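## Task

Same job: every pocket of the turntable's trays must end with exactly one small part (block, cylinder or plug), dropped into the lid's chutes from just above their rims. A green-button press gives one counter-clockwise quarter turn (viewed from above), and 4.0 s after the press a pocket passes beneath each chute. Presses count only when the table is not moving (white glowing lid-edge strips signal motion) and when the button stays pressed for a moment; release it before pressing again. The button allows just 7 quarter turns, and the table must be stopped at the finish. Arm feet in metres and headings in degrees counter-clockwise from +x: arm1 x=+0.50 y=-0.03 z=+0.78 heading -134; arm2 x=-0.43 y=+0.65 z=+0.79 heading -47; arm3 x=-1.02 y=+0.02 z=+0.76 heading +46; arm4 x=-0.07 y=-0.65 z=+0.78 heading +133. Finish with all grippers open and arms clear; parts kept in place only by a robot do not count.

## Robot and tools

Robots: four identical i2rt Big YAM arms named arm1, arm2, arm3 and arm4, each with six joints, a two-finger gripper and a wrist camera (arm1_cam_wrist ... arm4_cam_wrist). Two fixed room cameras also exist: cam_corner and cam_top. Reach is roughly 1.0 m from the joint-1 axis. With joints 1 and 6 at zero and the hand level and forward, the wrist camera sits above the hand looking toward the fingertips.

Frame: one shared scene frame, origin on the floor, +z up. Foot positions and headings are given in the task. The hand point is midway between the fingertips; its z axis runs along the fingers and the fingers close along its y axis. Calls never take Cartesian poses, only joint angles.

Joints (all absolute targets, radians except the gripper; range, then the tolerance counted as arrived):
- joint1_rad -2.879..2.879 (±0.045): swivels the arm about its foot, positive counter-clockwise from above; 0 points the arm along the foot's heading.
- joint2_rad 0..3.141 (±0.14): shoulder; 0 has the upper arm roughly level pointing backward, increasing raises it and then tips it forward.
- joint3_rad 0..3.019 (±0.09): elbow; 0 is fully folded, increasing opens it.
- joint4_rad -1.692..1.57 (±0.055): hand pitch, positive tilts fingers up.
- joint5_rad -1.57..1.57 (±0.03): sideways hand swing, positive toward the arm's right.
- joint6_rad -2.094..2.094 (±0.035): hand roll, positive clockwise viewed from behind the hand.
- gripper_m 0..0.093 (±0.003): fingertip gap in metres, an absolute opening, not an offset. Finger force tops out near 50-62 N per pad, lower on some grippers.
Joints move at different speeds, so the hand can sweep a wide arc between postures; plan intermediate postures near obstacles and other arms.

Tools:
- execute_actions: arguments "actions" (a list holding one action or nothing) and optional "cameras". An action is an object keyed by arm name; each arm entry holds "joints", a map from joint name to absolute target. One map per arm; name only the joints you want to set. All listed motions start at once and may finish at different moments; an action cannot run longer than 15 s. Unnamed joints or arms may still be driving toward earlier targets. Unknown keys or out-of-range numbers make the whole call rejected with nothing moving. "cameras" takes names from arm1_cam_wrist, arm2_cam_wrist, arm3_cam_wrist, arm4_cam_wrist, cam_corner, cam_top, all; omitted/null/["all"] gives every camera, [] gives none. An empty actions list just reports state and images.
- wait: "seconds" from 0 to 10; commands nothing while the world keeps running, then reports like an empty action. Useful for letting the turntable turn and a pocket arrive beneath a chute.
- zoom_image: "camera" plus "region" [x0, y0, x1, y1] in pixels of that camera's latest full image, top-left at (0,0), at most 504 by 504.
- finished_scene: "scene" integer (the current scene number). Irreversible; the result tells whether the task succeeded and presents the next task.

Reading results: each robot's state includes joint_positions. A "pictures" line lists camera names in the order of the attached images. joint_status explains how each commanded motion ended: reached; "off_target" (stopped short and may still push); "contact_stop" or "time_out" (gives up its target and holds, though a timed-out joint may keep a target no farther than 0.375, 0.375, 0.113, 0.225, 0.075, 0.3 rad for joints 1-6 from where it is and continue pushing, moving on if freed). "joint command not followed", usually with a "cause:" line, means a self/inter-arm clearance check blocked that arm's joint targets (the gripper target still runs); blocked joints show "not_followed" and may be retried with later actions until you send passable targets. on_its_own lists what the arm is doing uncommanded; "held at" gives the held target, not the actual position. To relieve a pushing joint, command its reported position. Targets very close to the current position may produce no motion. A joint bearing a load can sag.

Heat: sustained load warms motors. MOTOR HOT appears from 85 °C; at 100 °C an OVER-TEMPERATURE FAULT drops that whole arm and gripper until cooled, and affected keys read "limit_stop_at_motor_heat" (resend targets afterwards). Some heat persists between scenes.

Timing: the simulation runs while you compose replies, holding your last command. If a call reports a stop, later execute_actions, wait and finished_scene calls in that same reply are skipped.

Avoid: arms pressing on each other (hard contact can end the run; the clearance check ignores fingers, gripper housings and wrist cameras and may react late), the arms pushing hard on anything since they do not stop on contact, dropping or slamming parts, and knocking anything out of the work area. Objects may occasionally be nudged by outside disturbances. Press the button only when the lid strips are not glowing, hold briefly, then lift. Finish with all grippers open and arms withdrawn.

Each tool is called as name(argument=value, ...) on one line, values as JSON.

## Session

execute_actions(actions=[])

Scene clock: 0.00 s.
Motor temperatures (°C, as the motors report them): arm1=[25 29 30 24 25 24] | arm2=[24 29 30 26 24 25] | arm3=[24 27 31 24 27 26] | arm4=[24 28 33 24 27 24]
arm1.joint_positions: joint1_rad=+0.271 joint2_rad=+0.431 joint3_rad=+1.464 joint4_rad=-1.546 joint5_rad=+0.015 joint6_rad=-0.010 gripper_m=+0.095
arm1.joint_status: not commanded
arm1.hand: x=+0.4454 y=-0.1269 z=+1.3426 quat_wxyz=(-0.251, -0.739, -0.446, +0.439) (m; scene frame)
arm2.joint_positions: joint1_rad=-0.425 joint2_rad=+0.442 joint3_rad=+1.469 joint4_rad=-1.552 joint5_rad=-0.009 joint6_rad=-0.002 gripper_m=+0.094
arm2.joint_status: not commanded
arm2.hand: x=-0.3965 y=+0.5458 z=+1.3536 quat_wxyz=(-0.414, -0.501, -0.702, +0.292) (m; scene frame)
arm3.joint_positions: joint1_rad=-0.295 joint2_rad=+0.420 joint3_rad=+1.470 joint4_rad=-1.519 joint5_rad=-0.015 joint6_rad=+0.004 gripper_m=+0.095
arm3.joint_status: not commanded
arm3.hand: x=-0.9142 y=+0.0837 z=+1.3276 quat_wxyz=(-0.499, +0.215, -0.829, -0.136) (m; scene frame)
arm4.joint_positions: joint1_rad=+0.175 joint2_rad=+0.424 joint3_rad=+1.464 joint4_rad=-1.540 joint5_rad=-0.001 joint6_rad=-0.004 gripper_m=+0.095
arm4.joint_status: not commanded
arm4.hand: x=-0.1681 y=-0.5881 z=+1.3358 quat_wxyz=(-0.167, +0.818, -0.265, -0.481) (m; scene frame)
pictures: arm1_cam_wrist, arm2_cam_wrist, arm3_cam_wrist, arm4_cam_wrist, cam_corner, cam_top
Images, in order (width x height): arm1_cam_wrist 616x616, arm2_cam_wrist 616x616, arm3_cam_wrist 616x616, arm4_cam_wrist 616x616, cam_corner 672x504, cam_top 672x504.

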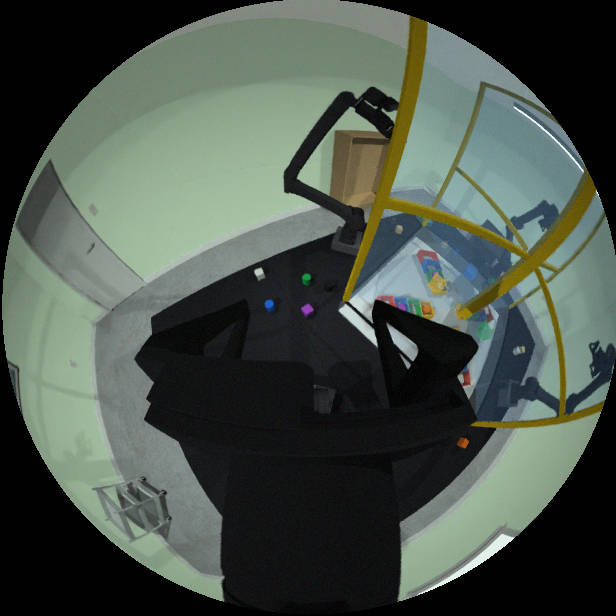

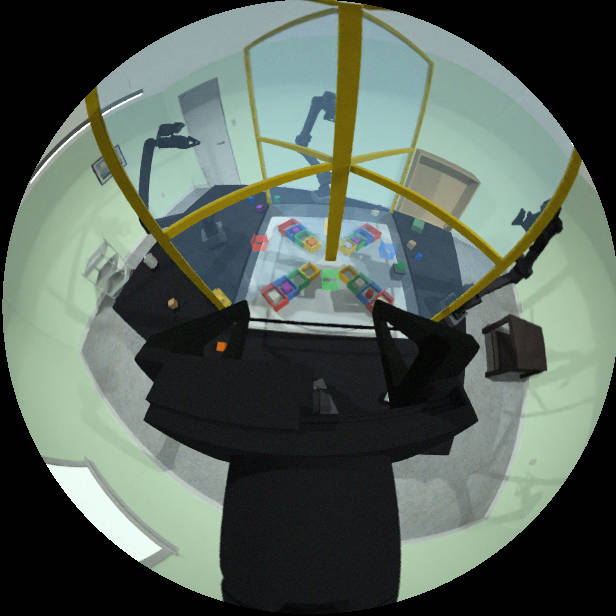

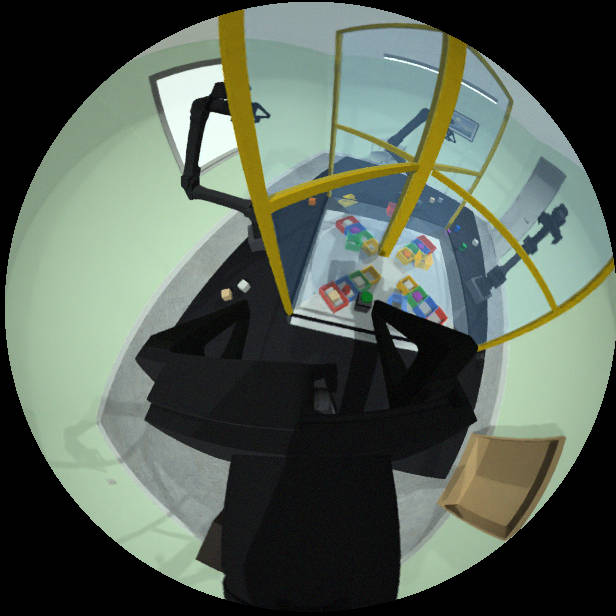

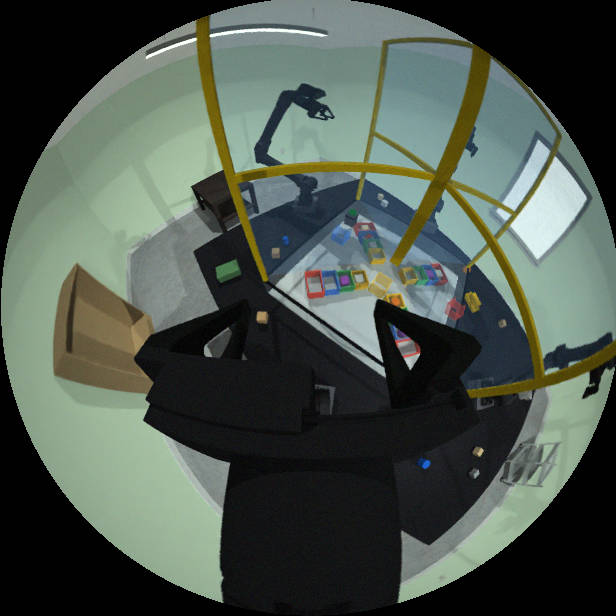

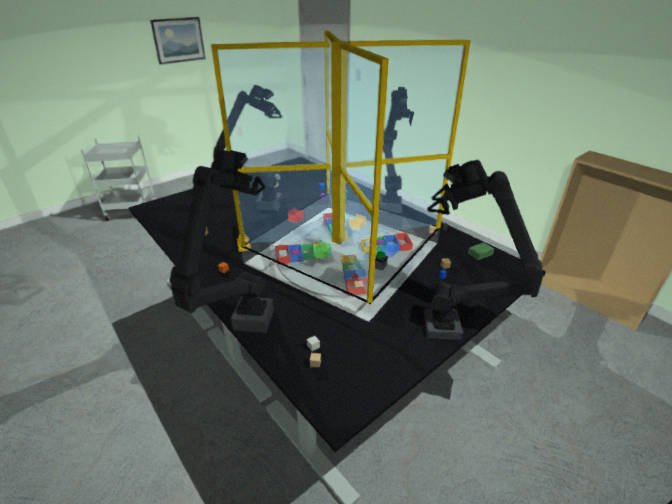

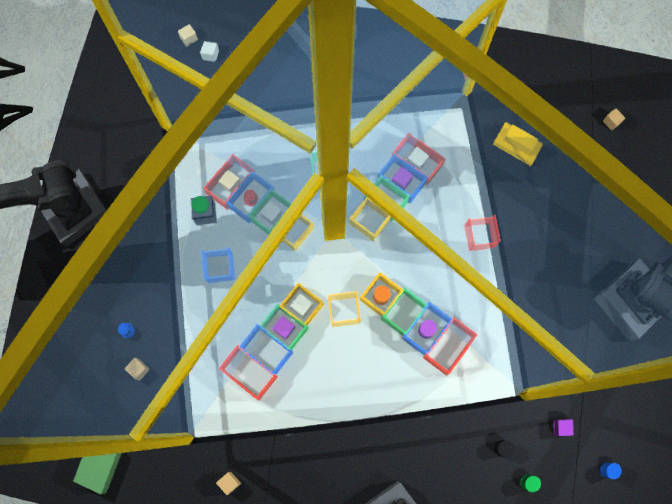

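execute_actions(actions=[{"arm1":{"joints":{"joint1_rad":0.75,"joint2_rad":1.2,"joint3_rad":0.95,"joint4_rad":-1.31}},"arm2":{"joints":{"joint1_rad":-2.0,"joint2_rad":1.05,"joint3_rad":0.85,"joint4_rad":-1.36}},"arm3":{"joints":{"joint1_rad":-1.75,"joint2_rad":1.2,"joint3_rad":0.95,"joint4_rad":-1.31}},"arm4":{"joints":{"joint1_rad":0.85,"joint2_rad":1.2,"joint3_rad":0.95,"joint4_rad":-1.3}}}])

zoom_image(camera="cam_top", region=[180,110,520,410])

Scene clock: 13.63 s.
Motor temperatures (°C, as the motors report them): arm1=[25 29 32 25 25 24] | arm2=[24 29 31 26 24 25] | arm3=[24 27 33 24 27 26] | arm4=[24 28 34 24 27 24]
arm1.joint_positions: joint1_rad=+0.744 joint2_rad=+1.201 joint3_rad=+0.928 joint4_rad=-1.310 joint5_rad=+0.016 joint6_rad=-0.010 gripper_m=+0.095
arm1.joint_status: all done
arm1.hand: x=+0.4923 y=-0.3390 z=+0.9443 quat_wxyz=(+0.012, -0.709, -0.705, +0.003) (m; scene frame)
arm2.joint_positions: joint1_rad=-1.992 joint2_rad=+1.057 joint3_rad=+0.852 joint4_rad=-1.360 joint5_rad=-0.009 joint6_rad=-0.002 gripper_m=+0.094
arm2.joint_status: all done
arm2.hand: x=-0.6879 y=+0.5639 z=+0.9639 quat_wxyz=(-0.013, -0.986, -0.165, +0.000) (m; scene frame)
arm3.joint_positions: joint1_rad=-1.752 joint2_rad=+1.189 joint3_rad=+0.945 joint4_rad=-1.308 joint5_rad=-0.014 joint6_rad=+0.004 gripper_m=+0.095
arm3.joint_status: all done
arm3.hand: x=-0.8319 y=-0.2347 z=+0.9307 quat_wxyz=(-0.007, -0.461, -0.887, +0.004) (m; scene frame)
arm4.joint_positions: joint1_rad=+0.843 joint2_rad=+1.202 joint3_rad=+0.916 joint4_rad=-1.304 joint5_rad=+0.000 joint6_rad=-0.004 gripper_m=+0.095
arm4.joint_status: all done
arm4.hand: x=-0.3835 y=-0.6602 z=+0.9282 quat_wxyz=(-0.006, +1.000, +0.016, +0.014) (m; scene frame)
pictures: arm1_cam_wrist, arm2_cam_wrist, arm3_cam_wrist, arm4_cam_wrist, cam_corner, cam_top
Images, in order (width x height): arm1_cam_wrist 616x616, arm2_cam_wrist 616x616, arm3_cam_wrist 616x616, arm4_cam_wrist 616x616, cam_corner 672x504, cam_top 672x504.

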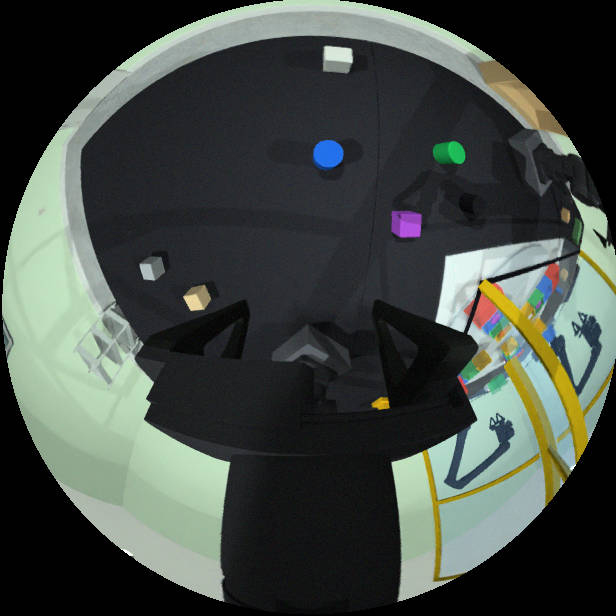

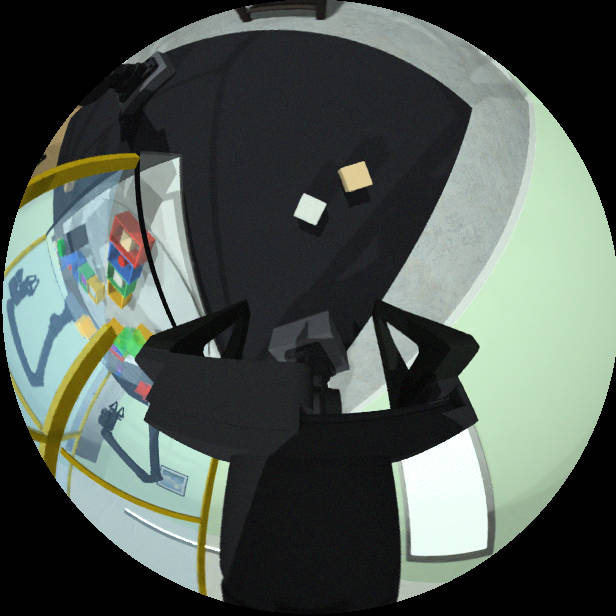

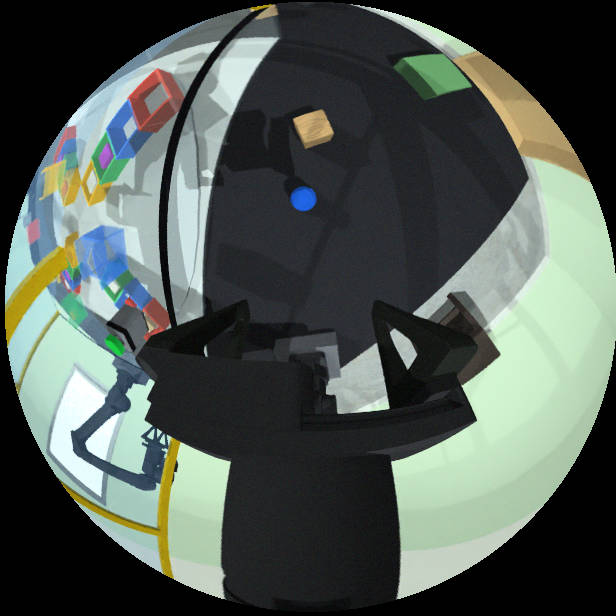

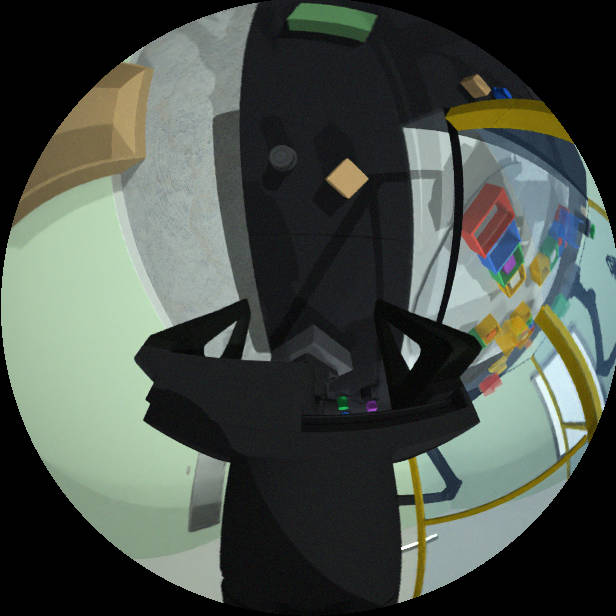

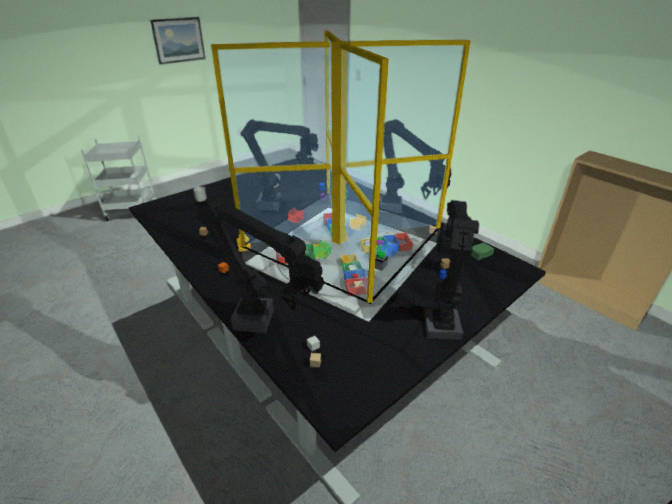

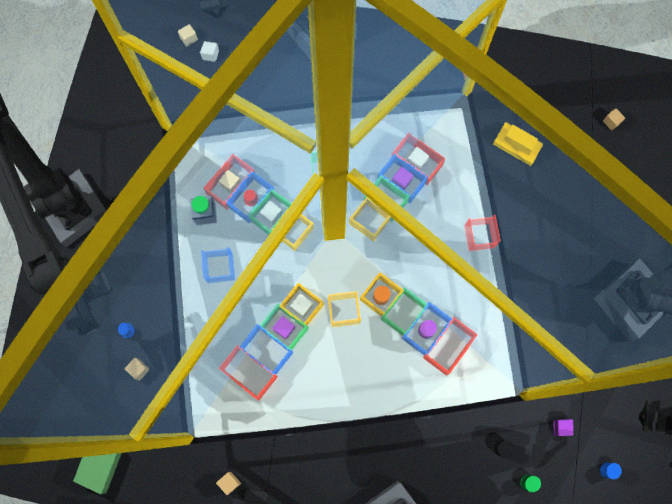

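Region (180, 110, 520, 410) of cam_top's 672x504 image, scaled by 1.482, with more detail than that image has; it fills the top 445 rows of this view, and the rest is white.

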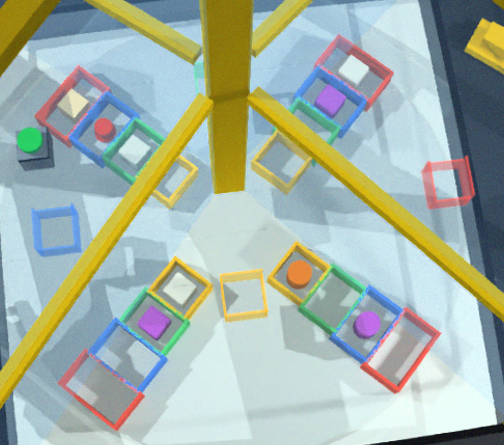

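execute_actions(actions=[{"arm1":{"joints":{"joint1_rad":0.68,"joint2_rad":1.6,"joint3_rad":1.04,"joint4_rad":-0.78}},"arm2":{"joints":{"joint2_rad":1.36,"joint3_rad":0.646,"joint4_rad":-0.63,"joint6_rad":0.36,"gripper_m":0.08}},"arm3":{"joints":{"joint1_rad":-1.725,"joint2_rad":1.43,"joint3_rad":0.868,"joint4_rad":-0.79}},"arm4":{"joints":{"joint1_rad":0.715,"joint2_rad":1.5,"joint4_rad":-0.775,"joint6_rad":-0.9,"gripper_m":0.08}}}], cameras=[])

execute_actions(actions=[{"arm1":{"joints":{"joint2_rad":1.785}},"arm2":{"joints":{"joint2_rad":1.565}},"arm3":{"joints":{"joint2_rad":1.625}},"arm4":{"joints":{"joint2_rad":1.675}}}], cameras=["arm1_cam_wrist","arm2_cam_wrist","arm3_cam_wrist","arm4_cam_wrist"])

Scene clock: 35.83 s.
Motor temperatures (°C, as the motors report them): arm1=[25 29 34 24 25 24] | arm2=[24 29 32 26 24 25] | arm3=[24 27 34 24 27 26] | arm4=[24 28 37 24 27 24]
arm1.joint_positions: joint1_rad=+0.688 joint2_rad=+1.606 joint3_rad=+1.021 joint4_rad=-0.793 joint5_rad=+0.016 joint6_rad=-0.010 gripper_m=+0.095
arm1.joint_status: all done
arm1.hand: x=+0.4628 y=-0.4931 z=+0.8393 quat_wxyz=(-0.058, -0.726, -0.681, +0.078) (m; scene frame)
arm2.joint_positions: joint1_rad=-1.992 joint2_rad=+1.368 joint3_rad=+0.638 joint4_rad=-0.647 joint5_rad=-0.009 joint6_rad=+0.347 gripper_m=+0.080
arm2.joint_status: all done
arm2.hand: x=-0.7565 y=+0.5378 z=+0.8126 quat_wxyz=(-0.043, -0.995, +0.009, +0.086) (m; scene frame)
arm3.joint_positions: joint1_rad=-1.730 joint2_rad=+1.438 joint3_rad=+0.869 joint4_rad=-0.801 joint5_rad=-0.014 joint6_rad=+0.004 gripper_m=+0.095
arm3.joint_status: all done
arm3.hand: x=-0.7736 y=-0.3039 z=+0.8293 quat_wxyz=(-0.088, -0.448, -0.889, +0.044) (m; scene frame)
arm4.joint_positions: joint1_rad=+0.717 joint2_rad=+1.517 joint3_rad=+0.916 joint4_rad=-0.792 joint5_rad=-0.001 joint6_rad=-0.887 gripper_m=+0.080
arm4.joint_status: all done
arm4.hand: x=-0.4979 y=-0.6086 z=+0.8272 quat_wxyz=(-0.045, +0.919, +0.384, -0.072) (m; scene frame)
pictures: none
No camera images: the call's "cameras" was empty. Leave "cameras" out to get every camera's image.

Scene clock: 37.00 s.
Motor temperatures (°C, as the motors report them): arm1=[25 29 34 24 25 24] | arm2=[24 29 32 26 24 25] | arm3=[24 27 34 24 27 26] | arm4=[24 28 37 24 27 24]
arm1.joint_positions: joint1_rad=+0.688 joint2_rad=+1.793 joint3_rad=+1.021 joint4_rad=-0.789 joint5_rad=+0.016 joint6_rad=-0.010 gripper_m=+0.095
arm1.joint_status: all done
arm1.hand: x=+0.4640 y=-0.4722 z=+0.7576 quat_wxyz=(+0.004, -0.729, -0.684, +0.011) (m; scene frame)
arm2.joint_positions: joint1_rad=-1.992 joint2_rad=+1.568 joint3_rad=+0.638 joint4_rad=-0.643 joint5_rad=-0.009 joint6_rad=+0.347 gripper_m=+0.080
arm2.joint_status: all done
arm2.hand: x=-0.7298 y=+0.5459 z=+0.7509 quat_wxyz=(-0.011, -1.000, +0.009, -0.007) (m; scene frame)
arm3.joint_positions: joint1_rad=-1.730 joint2_rad=+1.630 joint3_rad=+0.869 joint4_rad=-0.798 joint5_rad=-0.014 joint6_rad=+0.004 gripper_m=+0.095
arm3.joint_status: all done
arm3.hand: x=-0.7854 y=-0.2898 z=+0.7563 quat_wxyz=(-0.004, -0.451, -0.892, +0.002) (m; scene frame)
arm4.joint_positions: joint1_rad=+0.717 joint2_rad=+1.693 joint3_rad=+0.916 joint4_rad=-0.788 joint5_rad=-0.001 joint6_rad=-0.888 gripper_m=+0.080
arm4.joint_status: all done
arm4.hand: x=-0.4787 y=-0.6096 z=+0.7572 quat_wxyz=(-0.004, +0.923, +0.385, +0.004) (m; scene frame)
pictures: arm1_cam_wrist, arm2_cam_wrist, arm3_cam_wrist, arm4_cam_wrist
Images, in order (width x height): arm1_cam_wrist 616x616, arm2_cam_wrist 616x616, arm3_cam_wrist 616x616, arm4_cam_wrist 616x616.

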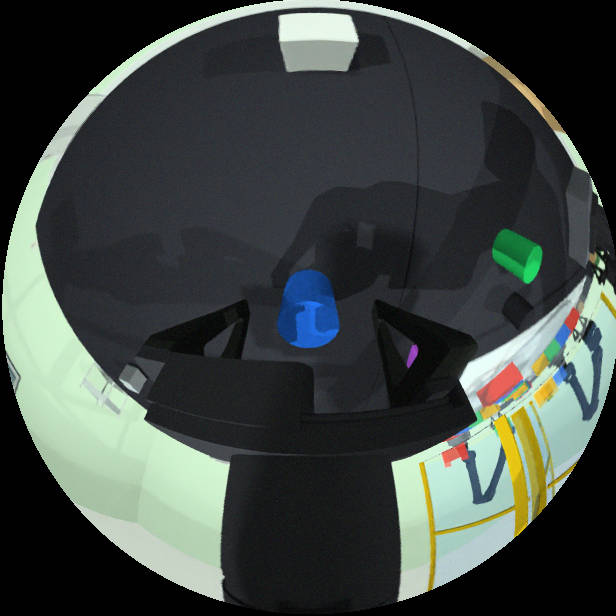

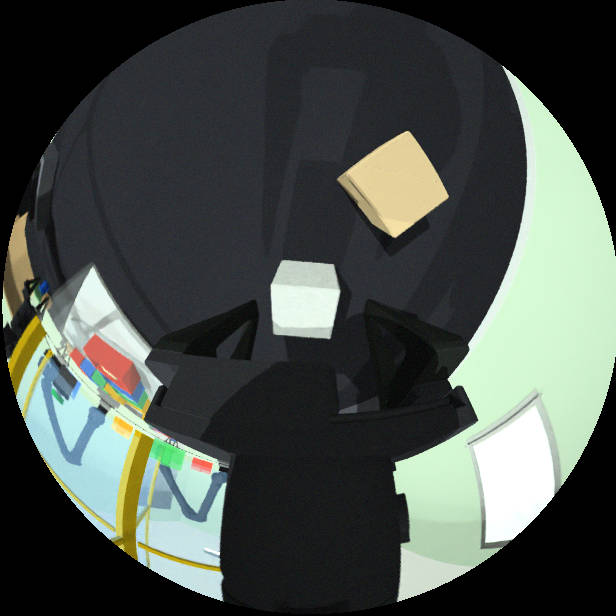

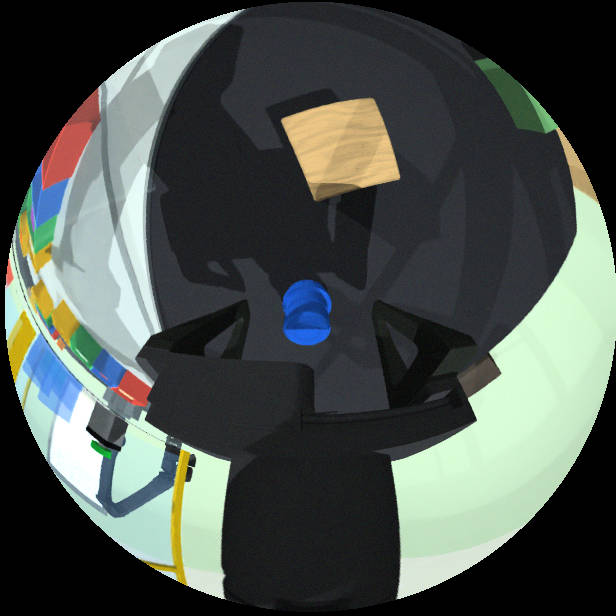

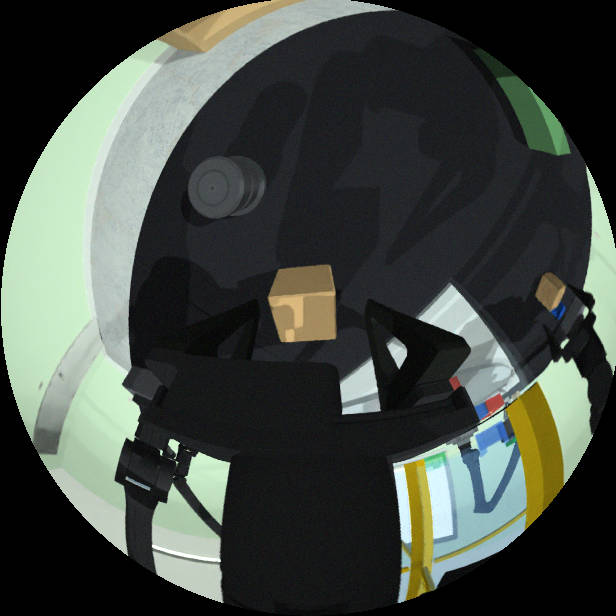

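execute_actions(actions=[{"arm1":{"joints":{"joint4_rad":-0.76}},"arm2":{"joints":{"joint4_rad":-0.59,"joint6_rad":0.42}},"arm4":{"joints":{"joint1_rad":0.745,"joint6_rad":-0.95}},"arm3":{"joints":{"joint4_rad":-0.82}}}], cameras=[])

execute_actions(actions=[{"arm1":{"joints":{"gripper_m":0.02}},"arm2":{"joints":{"gripper_m":0.02}},"arm3":{"joints":{"gripper_m":0.008}},"arm4":{"joints":{"gripper_m":0.02}}}], cameras=[])

execute_actions(actions=[{"arm1":{"joints":{"joint2_rad":0.81,"joint3_rad":0.87,"joint4_rad":-1.62}},"arm2":{"joints":{"joint2_rad":0.81,"joint3_rad":0.87,"joint4_rad":-1.62,"joint6_rad":-0.09}},"arm3":{"joints":{"joint2_rad":0.81,"joint3_rad":0.87,"joint4_rad":-1.62,"joint6_rad":-0.51}},"arm4":{"joints":{"joint2_rad":0.81,"joint3_rad":0.89,"joint4_rad":-1.62,"joint6_rad":0.08}}}], cameras=[])

execute_actions(actions=[{"arm1":{"joints":{"joint1_rad":-1.01,"joint6_rad":-0.46}},"arm2":{"joints":{"joint1_rad":-0.576}},"arm3":{"joints":{"joint1_rad":-1.066}},"arm4":{"joints":{"joint1_rad":-0.393}}}], cameras=[])

execute_actions(actions=[{"arm1":{"joints":{"joint2_rad":1.41,"joint3_rad":1.305,"joint4_rad":-1.26}},"arm2":{"joints":{"joint2_rad":1.51,"joint3_rad":1.39,"joint4_rad":-1.235}},"arm3":{"joints":{"joint2_rad":1.46,"joint3_rad":1.44,"joint4_rad":-1.34}},"arm4":{"joints":{"joint2_rad":1.4,"joint3_rad":1.31,"joint4_rad":-1.0}}}], cameras=[])

execute_actions(actions=[{"arm1":{"joints":{"joint2_rad":1.55}},"arm2":{"joints":{"joint2_rad":1.65}},"arm3":{"joints":{"joint2_rad":1.605}},"arm4":{"joints":{"joint2_rad":1.54}}}], cameras=["arm1_cam_wrist","arm2_cam_wrist","arm3_cam_wrist","arm4_cam_wrist"])

Scene clock: 67.27 s.
Motor temperatures (°C, as the motors report them): arm1=[25 30 33 24 25 24] | arm2=[24 29 31 26 24 25] | arm3=[24 27 33 24 27 26] | arm4=[24 29 36 24 27 24]
arm1.joint_positions: joint1_rad=+0.688 joint2_rad=+1.793 joint3_rad=+1.021 joint4_rad=-0.771 joint5_rad=+0.016 joint6_rad=-0.010 gripper_m=+0.095
arm1.joint_status: all done
arm1.hand: x=+0.4636 y=-0.4765 z=+0.7577 quat_wxyz=(-0.002, -0.729, -0.684, +0.017) (m; scene frame)
arm2.joint_positions: joint1_rad=-1.992 joint2_rad=+1.568 joint3_rad=+0.638 joint4_rad=-0.606 joint5_rad=-0.009 joint6_rad=+0.407 gripper_m=+0.080
arm2.joint_status: all done
arm2.hand: x=-0.7386 y=+0.5429 z=+0.7510 quat_wxyz=(-0.017, -0.999, +0.038, +0.011) (m; scene frame)
arm3.joint_positions: joint1_rad=-1.730 joint2_rad=+1.630 joint3_rad=+0.869 joint4_rad=-0.812 joint5_rad=-0.014 joint6_rad=+0.004 gripper_m=+0.095
arm3.joint_status: all done
arm3.hand: x=-0.7875 y=-0.2870 z=+0.7563 quat_wxyz=(+0.002, -0.451, -0.892, -0.001) (m; scene frame)
arm4.joint_positions: joint1_rad=+0.733 joint2_rad=+1.693 joint3_rad=+0.916 joint4_rad=-0.788 joint5_rad=-0.001 joint6_rad=-0.938 gripper_m=+0.080
arm4.joint_status: all done
arm4.hand: x=-0.4793 y=-0.6161 z=+0.7572 quat_wxyz=(-0.004, +0.910, +0.415, +0.004) (m; scene frame)
pictures: none
No camera images: the call's "cameras" was empty. Leave "cameras" out to get every camera's image.

Scene clock: 67.97 s.
Motor temperatures (°C, as the motors report them): arm1=[25 30 33 24 25 24] | arm2=[24 29 31 26 24 25] | arm3=[24 27 33 24 27 26] | arm4=[24 29 36 24 27 24]
arm1.joint_positions: joint1_rad=+0.688 joint2_rad=+1.793 joint3_rad=+1.021 joint4_rad=-0.771 joint5_rad=+0.016 joint6_rad=-0.010 gripper_m=+0.039
arm1.joint_status: gripper_m off_target (ended at +0.039, target +0.020)
arm1.hand: x=+0.4636 y=-0.4765 z=+0.7577 quat_wxyz=(-0.002, -0.729, -0.684, +0.017) (m; scene frame)
arm2.joint_positions: joint1_rad=-1.992 joint2_rad=+1.568 joint3_rad=+0.638 joint4_rad=-0.605 joint5_rad=-0.009 joint6_rad=+0.408 gripper_m=+0.039
arm2.joint_status: gripper_m off_target (ended at +0.039, target +0.020)
arm2.hand: x=-0.7388 y=+0.5429 z=+0.7510 quat_wxyz=(-0.017, -0.999, +0.039, +0.011) (m; scene frame)
arm3.joint_positions: joint1_rad=-1.729 joint2_rad=+1.630 joint3_rad=+0.869 joint4_rad=-0.812 joint5_rad=-0.016 joint6_rad=+0.004 gripper_m=+0.028
arm3.joint_status: gripper_m off_target (ended at +0.028, target +0.008)
arm3.hand: x=-0.7871 y=-0.2866 z=+0.7563 quat_wxyz=(+0.002, -0.451, -0.892, -0.002) (m; scene frame)
arm4.joint_positions: joint1_rad=+0.733 joint2_rad=+1.693 joint3_rad=+0.916 joint4_rad=-0.788 joint5_rad=-0.001 joint6_rad=-0.938 gripper_m=+0.040
arm4.joint_status: gripper_m off_target (ended at +0.040, target +0.020)
arm4.hand: x=-0.4793 y=-0.6161 z=+0.7572 quat_wxyz=(-0.004, +0.910, +0.415, +0.004) (m; scene frame)
pictures: none
No camera images: the call's "cameras" was empty. Leave "cameras" out to get every camera's image.

Scene clock: 69.87 s.
Motor temperatures (°C, as the motors report them): arm1=[25 30 33 24 25 24] | arm2=[24 29 32 26 24 25] | arm3=[24 27 33 24 27 26] | arm4=[24 29 36 24 27 24]
arm1.joint_positions: joint1_rad=+0.688 joint2_rad=+0.806 joint3_rad=+0.860 joint4_rad=-1.611 joint5_rad=+0.016 joint6_rad=-0.010 gripper_m=+0.039
arm1.joint_status: all done
arm1.hand: x=+0.4837 y=-0.2187 z=+1.0106 quat_wxyz=(+0.002, -0.729, -0.684, +0.012) (m; scene frame)
arm2.joint_positions: joint1_rad=-1.992 joint2_rad=+0.810 joint3_rad=+0.854 joint4_rad=-1.606 joint5_rad=-0.009 joint6_rad=-0.078 gripper_m=+0.039
arm2.joint_status: all done
arm2.hand: x=-0.6158 y=+0.5895 z=+1.0167 quat_wxyz=(-0.013, -0.979, -0.202, +0.002) (m; scene frame)
arm3.joint_positions: joint1_rad=-1.729 joint2_rad=+0.812 joint3_rad=+0.869 joint4_rad=-1.612 joint5_rad=-0.016 joint6_rad=-0.500 gripper_m=+0.028
arm3.joint_status: all done
arm3.hand: x=-0.8986 y=-0.1308 z=+0.9897 quat_wxyz=(-0.006, -0.215, -0.977, +0.004) (m; scene frame)
arm4.joint_positions: joint1_rad=+0.733 joint2_rad=+0.807 joint3_rad=+0.877 joint4_rad=-1.607 joint5_rad=-0.001 joint6_rad=+0.068 gripper_m=+0.040
arm4.joint_status: all done
arm4.hand: x=-0.2712 y=-0.6361 z=+1.0066 quat_wxyz=(-0.006, +0.997, -0.074, -0.012) (m; scene frame)
pictures: none
No camera images: the call's "cameras" was empty. Leave "cameras" out to get every camera's image.

Scene clock: 71.70 s.
Motor temperatures (°C, as the motors report them): arm1=[25 30 33 24 25 24] | arm2=[24 29 32 26 24 25] | arm3=[24 27 33 24 27 26] | arm4=[24 28 36 24 27 24]
arm1.joint_positions: joint1_rad=-0.999 joint2_rad=+0.806 joint3_rad=+0.860 joint4_rad=-1.611 joint5_rad=+0.015 joint6_rad=-0.442 gripper_m=+0.039
arm1.joint_status: all done
arm1.hand: x=+0.3117 y=+0.0133 z=+1.0113 quat_wxyz=(+0.010, -0.992, -0.126, +0.007) (m; scene frame)
arm2.joint_positions: joint1_rad=-0.586 joint2_rad=+0.810 joint3_rad=+0.854 joint4_rad=-1.606 joint5_rad=-0.009 joint6_rad=-0.079 gripper_m=+0.039
arm2.joint_status: all done
arm2.hand: x=-0.4003 y=+0.4624 z=+1.0201 quat_wxyz=(-0.013, -0.616, -0.788, +0.003) (m; scene frame)
arm3.joint_positions: joint1_rad=-1.069 joint2_rad=+0.812 joint3_rad=+0.869 joint4_rad=-1.612 joint5_rad=-0.015 joint6_rad=-0.501 gripper_m=+0.028
arm3.joint_status: all done
arm3.hand: x=-0.8280 y=-0.0256 z=+0.9880 quat_wxyz=(-0.003, +0.114, -0.993, -0.001) (m; scene frame)
arm4.joint_positions: joint1_rad=-0.383 joint2_rad=+0.807 joint3_rad=+0.877 joint4_rad=-1.607 joint5_rad=+0.000 joint6_rad=+0.069 gripper_m=+0.040
arm4.joint_status: all done
arm4.hand: x=-0.1457 y=-0.4681 z=+1.0097 quat_wxyz=(-0.016, +0.806, -0.592, -0.013) (m; scene frame)
pictures: none
No camera images: the call's "cameras" was empty. Leave "cameras" out to get every camera's image.

Scene clock: 73.20 s.
Motor temperatures (°C, as the motors report them): arm1=[25 30 34 24 25 24] | arm2=[24 29 32 26 24 25] | arm3=[24 27 34 24 27 26] | arm4=[24 28 37 24 27 24]
arm1.joint_positions: joint1_rad=-0.999 joint2_rad=+1.418 joint3_rad=+1.266 joint4_rad=-1.267 joint5_rad=+0.015 joint6_rad=-0.443 gripper_m=+0.039
arm1.joint_status: all done
arm1.hand: x=+0.0635 y=+0.0608 z=+1.0010 quat_wxyz=(+0.031, -0.989, -0.126, +0.072) (m; scene frame)
arm2.joint_positions: joint1_rad=-0.586 joint2_rad=+1.523 joint3_rad=+1.338 joint4_rad=-1.246 joint5_rad=-0.009 joint6_rad=-0.079 gripper_m=+0.039
arm2.joint_status: all done
arm2.hand: x=-0.3530 y=+0.1780 z=+1.0001 quat_wxyz=(-0.062, -0.614, -0.786, +0.048) (m; scene frame)
arm3.joint_positions: joint1_rad=-1.069 joint2_rad=+1.464 joint3_rad=+1.381 joint4_rad=-1.344 joint5_rad=-0.015 joint6_rad=-0.501 gripper_m=+0.028
arm3.joint_status: all done
arm3.hand: x=-0.5686 y=-0.0977 z=+0.9964 quat_wxyz=(-0.062, +0.115, -0.991, +0.023) (m; scene frame)
arm4.joint_positions: joint1_rad=-0.383 joint2_rad=+1.420 joint3_rad=+1.260 joint4_rad=-1.021 joint5_rad=+0.000 joint6_rad=+0.069 gripper_m=+0.040
arm4.joint_status: all done
arm4.hand: x=-0.2568 y=-0.1844 z=+1.0069 quat_wxyz=(-0.111, +0.791, -0.579, -0.163) (m; scene frame)
pictures: none
No camera images: the call's "cameras" was empty. Leave "cameras" out to get every camera's image.

Scene clock: 74.33 s.
Motor temperatures (°C, as the motors report them): arm1=[25 30 34 24 25 24] | arm2=[24 29 32 26 24 25] | arm3=[24 27 34 24 27 26] | arm4=[24 28 37 24 27 24]
arm1.joint_positions: joint1_rad=-0.999 joint2_rad=+1.559 joint3_rad=+1.272 joint4_rad=-1.267 joint5_rad=+0.015 joint6_rad=-0.443 gripper_m=+0.039
arm1.joint_status: all done
arm1.hand: x=+0.0535 y=+0.0626 z=+0.9429 quat_wxyz=(+0.010, -0.992, -0.127, +0.008) (m; scene frame)
arm2.joint_positions: joint1_rad=-0.586 joint2_rad=+1.660 joint3_rad=+1.348 joint4_rad=-1.246 joint5_rad=-0.009 joint6_rad=-0.079 gripper_m=+0.039
arm2.joint_status: all done
arm2.hand: x=-0.3512 y=+0.1690 z=+0.9403 quat_wxyz=(-0.015, -0.616, -0.788, +0.005) (m; scene frame)
arm3.joint_positions: joint1_rad=-1.069 joint2_rad=+1.615 joint3_rad=+1.397 joint4_rad=-1.344 joint5_rad=-0.015 joint6_rad=-0.501 gripper_m=+0.028
arm3.joint_status: all done
arm3.hand: x=-0.5536 y=-0.1026 z=+0.9344 quat_wxyz=(+0.000, +0.114, -0.993, -0.003) (m; scene frame)
arm4.joint_positions: joint1_rad=-0.383 joint2_rad=+1.561 joint3_rad=+1.262 joint4_rad=-1.017 joint5_rad=+0.000 joint6_rad=+0.069 gripper_m=+0.040
arm4.joint_status: all done
arm4.hand: x=-0.2599 y=-0.1741 z=+0.9391 quat_wxyz=(-0.075, +0.800, -0.586, -0.107) (m; scene frame)
pictures: arm1_cam_wrist, arm2_cam_wrist, arm3_cam_wrist, arm4_cam_wrist
Images, in order (width x height): arm1_cam_wrist 616x616, arm2_cam_wrist 616x616, arm3_cam_wrist 616x616, arm4_cam_wrist 616x616.

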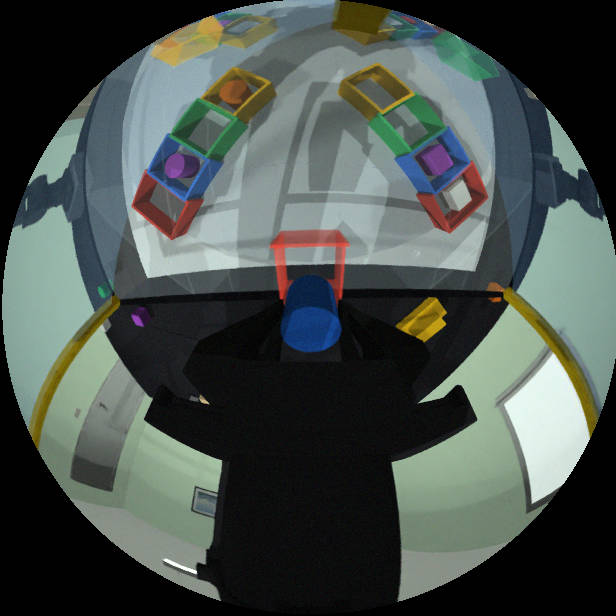

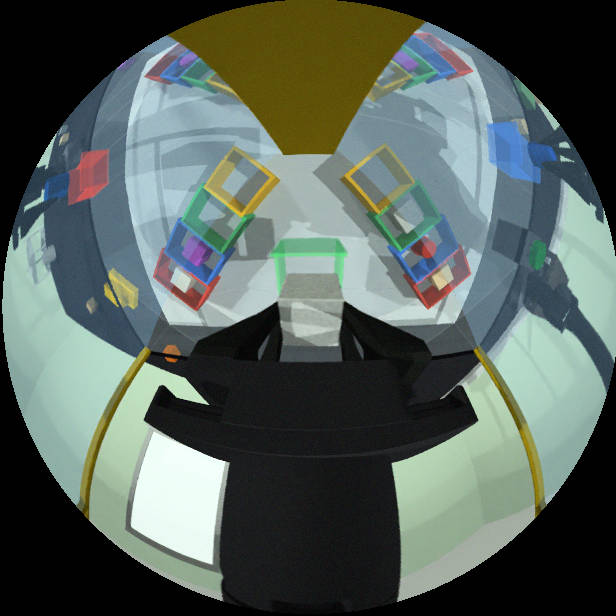

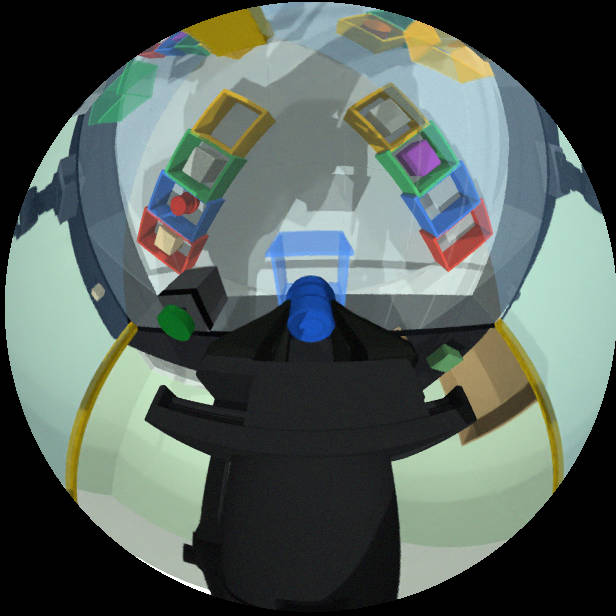

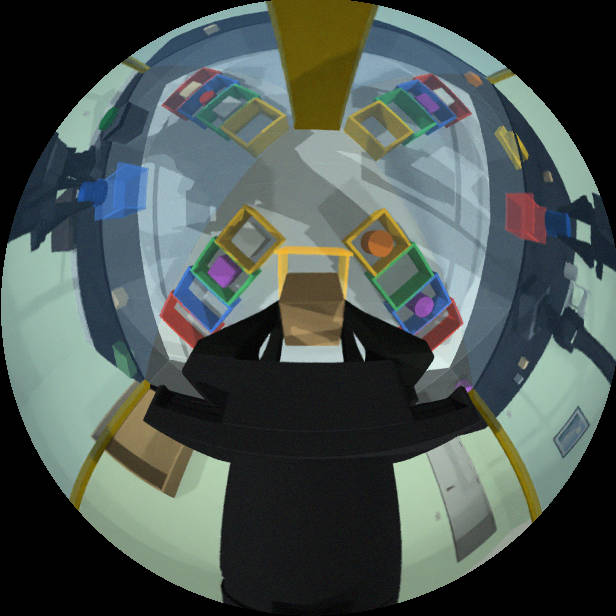

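execute_actions(actions=[{"arm3":{"joints":{"joint2_rad":1.35}},"arm2":{"joints":{"joint4_rad":-1.28}}}], cameras=[])

execute_actions(actions=[{"arm3":{"joints":{"joint1_rad":-0.8,"joint2_rad":1.40,"joint3_rad":1.29,"joint4_rad":-1.43}}}])

Scene clock: 107.27 s.
Motor temperatures (°C, as the motors report them): arm1=[25 30 36 24 25 24] | arm2=[24 30 35 26 24 25] | arm3=[24 28 37 24 27 26] | arm4=[24 29 40 24 27 24]
arm1.joint_positions: joint1_rad=-0.999 joint2_rad=+1.559 joint3_rad=+1.272 joint4_rad=-1.267 joint5_rad=+0.015 joint6_rad=-0.443 gripper_m=+0.039
arm1.joint_status: not commanded
arm1.hand: x=+0.0535 y=+0.0626 z=+0.9429 quat_wxyz=(+0.010, -0.992, -0.127, +0.008) (m; scene frame)
arm2.joint_positions: joint1_rad=-0.586 joint2_rad=+1.660 joint3_rad=+1.348 joint4_rad=-1.266 joint5_rad=-0.009 joint6_rad=-0.079 gripper_m=+0.039
arm2.joint_status: all done
arm2.hand: x=-0.3520 y=+0.1739 z=+0.9402 quat_wxyz=(-0.007, -0.616, -0.788, -0.002) (m; scene frame)
arm3.joint_positions: joint1_rad=-1.069 joint2_rad=+1.336 joint3_rad=+1.403 joint4_rad=-1.344 joint5_rad=-0.015 joint6_rad=-0.501 gripper_m=+0.028
arm3.joint_status: all done
arm3.hand: x=-0.5801 y=-0.0938 z=+1.0622 quat_wxyz=(-0.131, +0.115, -0.983, +0.051) (m; scene frame)
arm4.joint_positions: joint1_rad=-0.383 joint2_rad=+1.561 joint3_rad=+1.262 joint4_rad=-1.017 joint5_rad=+0.000 joint6_rad=+0.069 gripper_m=+0.040
arm4.joint_status: not commanded
arm4.hand: x=-0.2599 y=-0.1741 z=+0.9391 quat_wxyz=(-0.075, +0.800, -0.586, -0.107) (m; scene frame)
pictures: none
No camera images: the call's "cameras" was empty. Leave "cameras" out to get every camera's image.

Scene clock: 108.43 s.
Motor temperatures (°C, as the motors report them): arm1=[25 30 36 24 25 24] | arm2=[24 30 35 26 24 25] | arm3=[24 28 37 24 27 26] | arm4=[24 29 40 24 27 24]
arm1.joint_positions: joint1_rad=-0.999 joint2_rad=+1.559 joint3_rad=+1.272 joint4_rad=-1.267 joint5_rad=+0.015 joint6_rad=-0.443 gripper_m=+0.039
arm1.joint_status: not commanded
arm1.hand: x=+0.0535 y=+0.0626 z=+0.9429 quat_wxyz=(+0.010, -0.992, -0.127, +0.008) (m; scene frame)
arm2.joint_positions: joint1_rad=-0.586 joint2_rad=+1.660 joint3_rad=+1.348 joint4_rad=-1.266 joint5_rad=-0.009 joint6_rad=-0.079 gripper_m=+0.039
arm2.joint_status: not commanded
arm2.hand: x=-0.3520 y=+0.1739 z=+0.9402 quat_wxyz=(-0.007, -0.616, -0.788, -0.002) (m; scene frame)
arm3.joint_positions: joint1_rad=-0.795 joint2_rad=+1.403 joint3_rad=+1.287 joint4_rad=-1.422 joint5_rad=-0.016 joint6_rad=-0.502 gripper_m=+0.028
arm3.joint_status: all done
arm3.hand: x=-0.6041 y=+0.0280 z=+0.9823 quat_wxyz=(-0.011, +0.249, -0.968, -0.002) (m; scene frame)
arm4.joint_positions: joint1_rad=-0.383 joint2_rad=+1.561 joint3_rad=+1.262 joint4_rad=-1.017 joint5_rad=+0.000 joint6_rad=+0.069 gripper_m=+0.040
arm4.joint_status: not commanded
arm4.hand: x=-0.2599 y=-0.1741 z=+0.9391 quat_wxyz=(-0.075, +0.800, -0.586, -0.107) (m; scene frame)
pictures: arm1_cam_wrist, arm2_cam_wrist, arm3_cam_wrist, arm4_cam_wrist, cam_corner, cam_top
Images, in order (width x height): arm1_cam_wrist 616x616, arm2_cam_wrist 616x616, arm3_cam_wrist 616x616, arm4_cam_wrist 616x616, cam_corner 672x504, cam_top 672x504.

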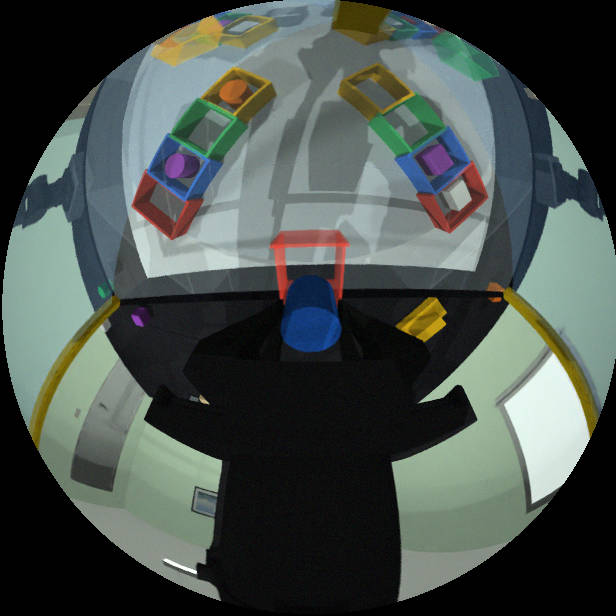

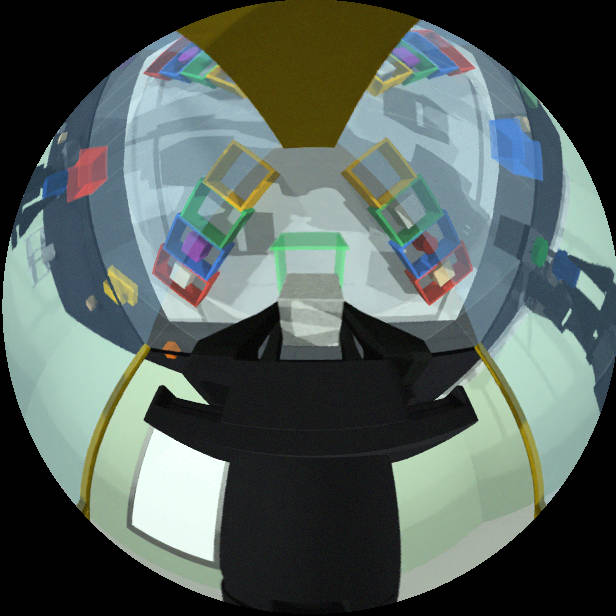

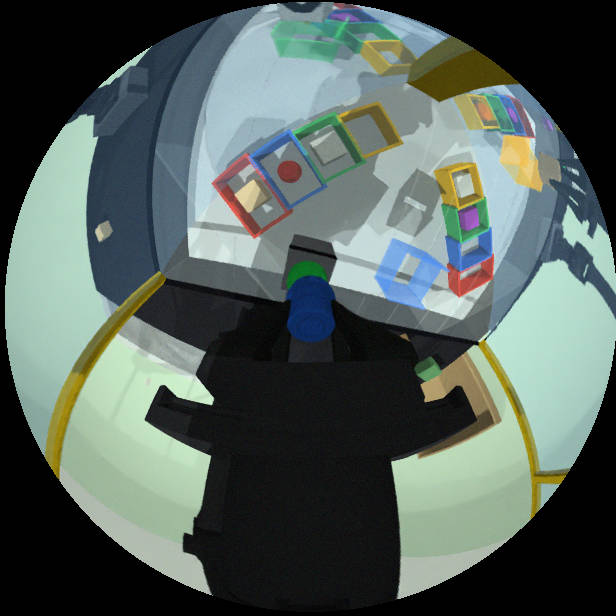

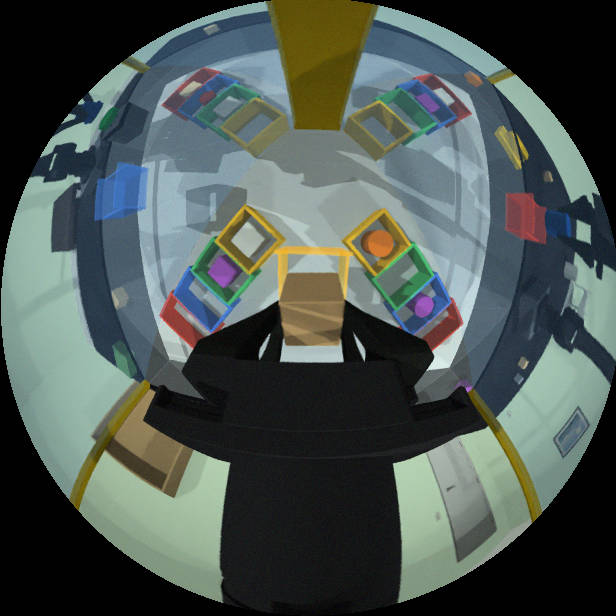

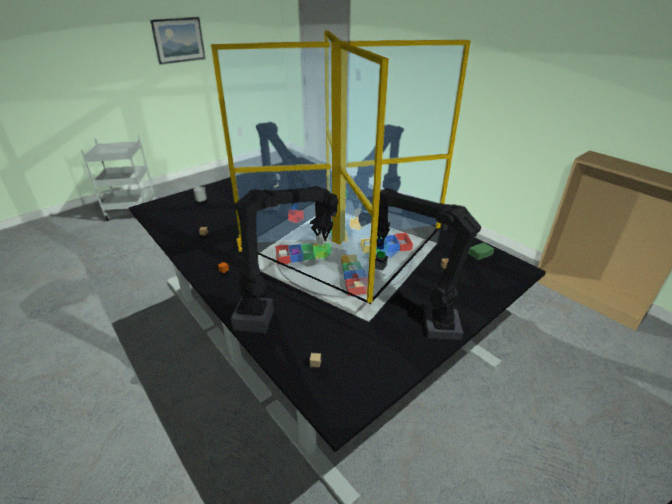

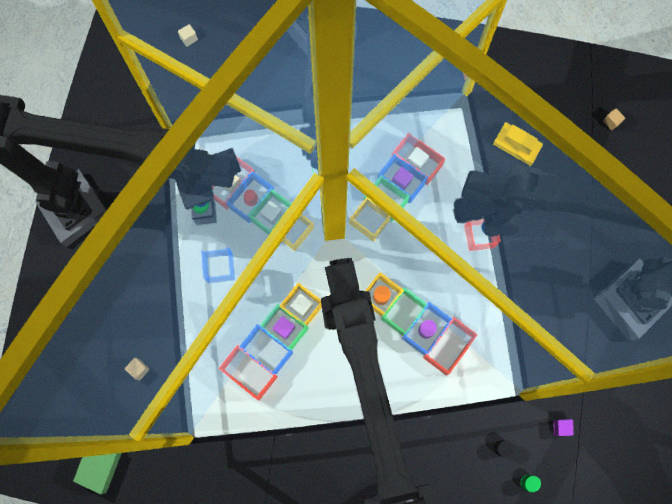

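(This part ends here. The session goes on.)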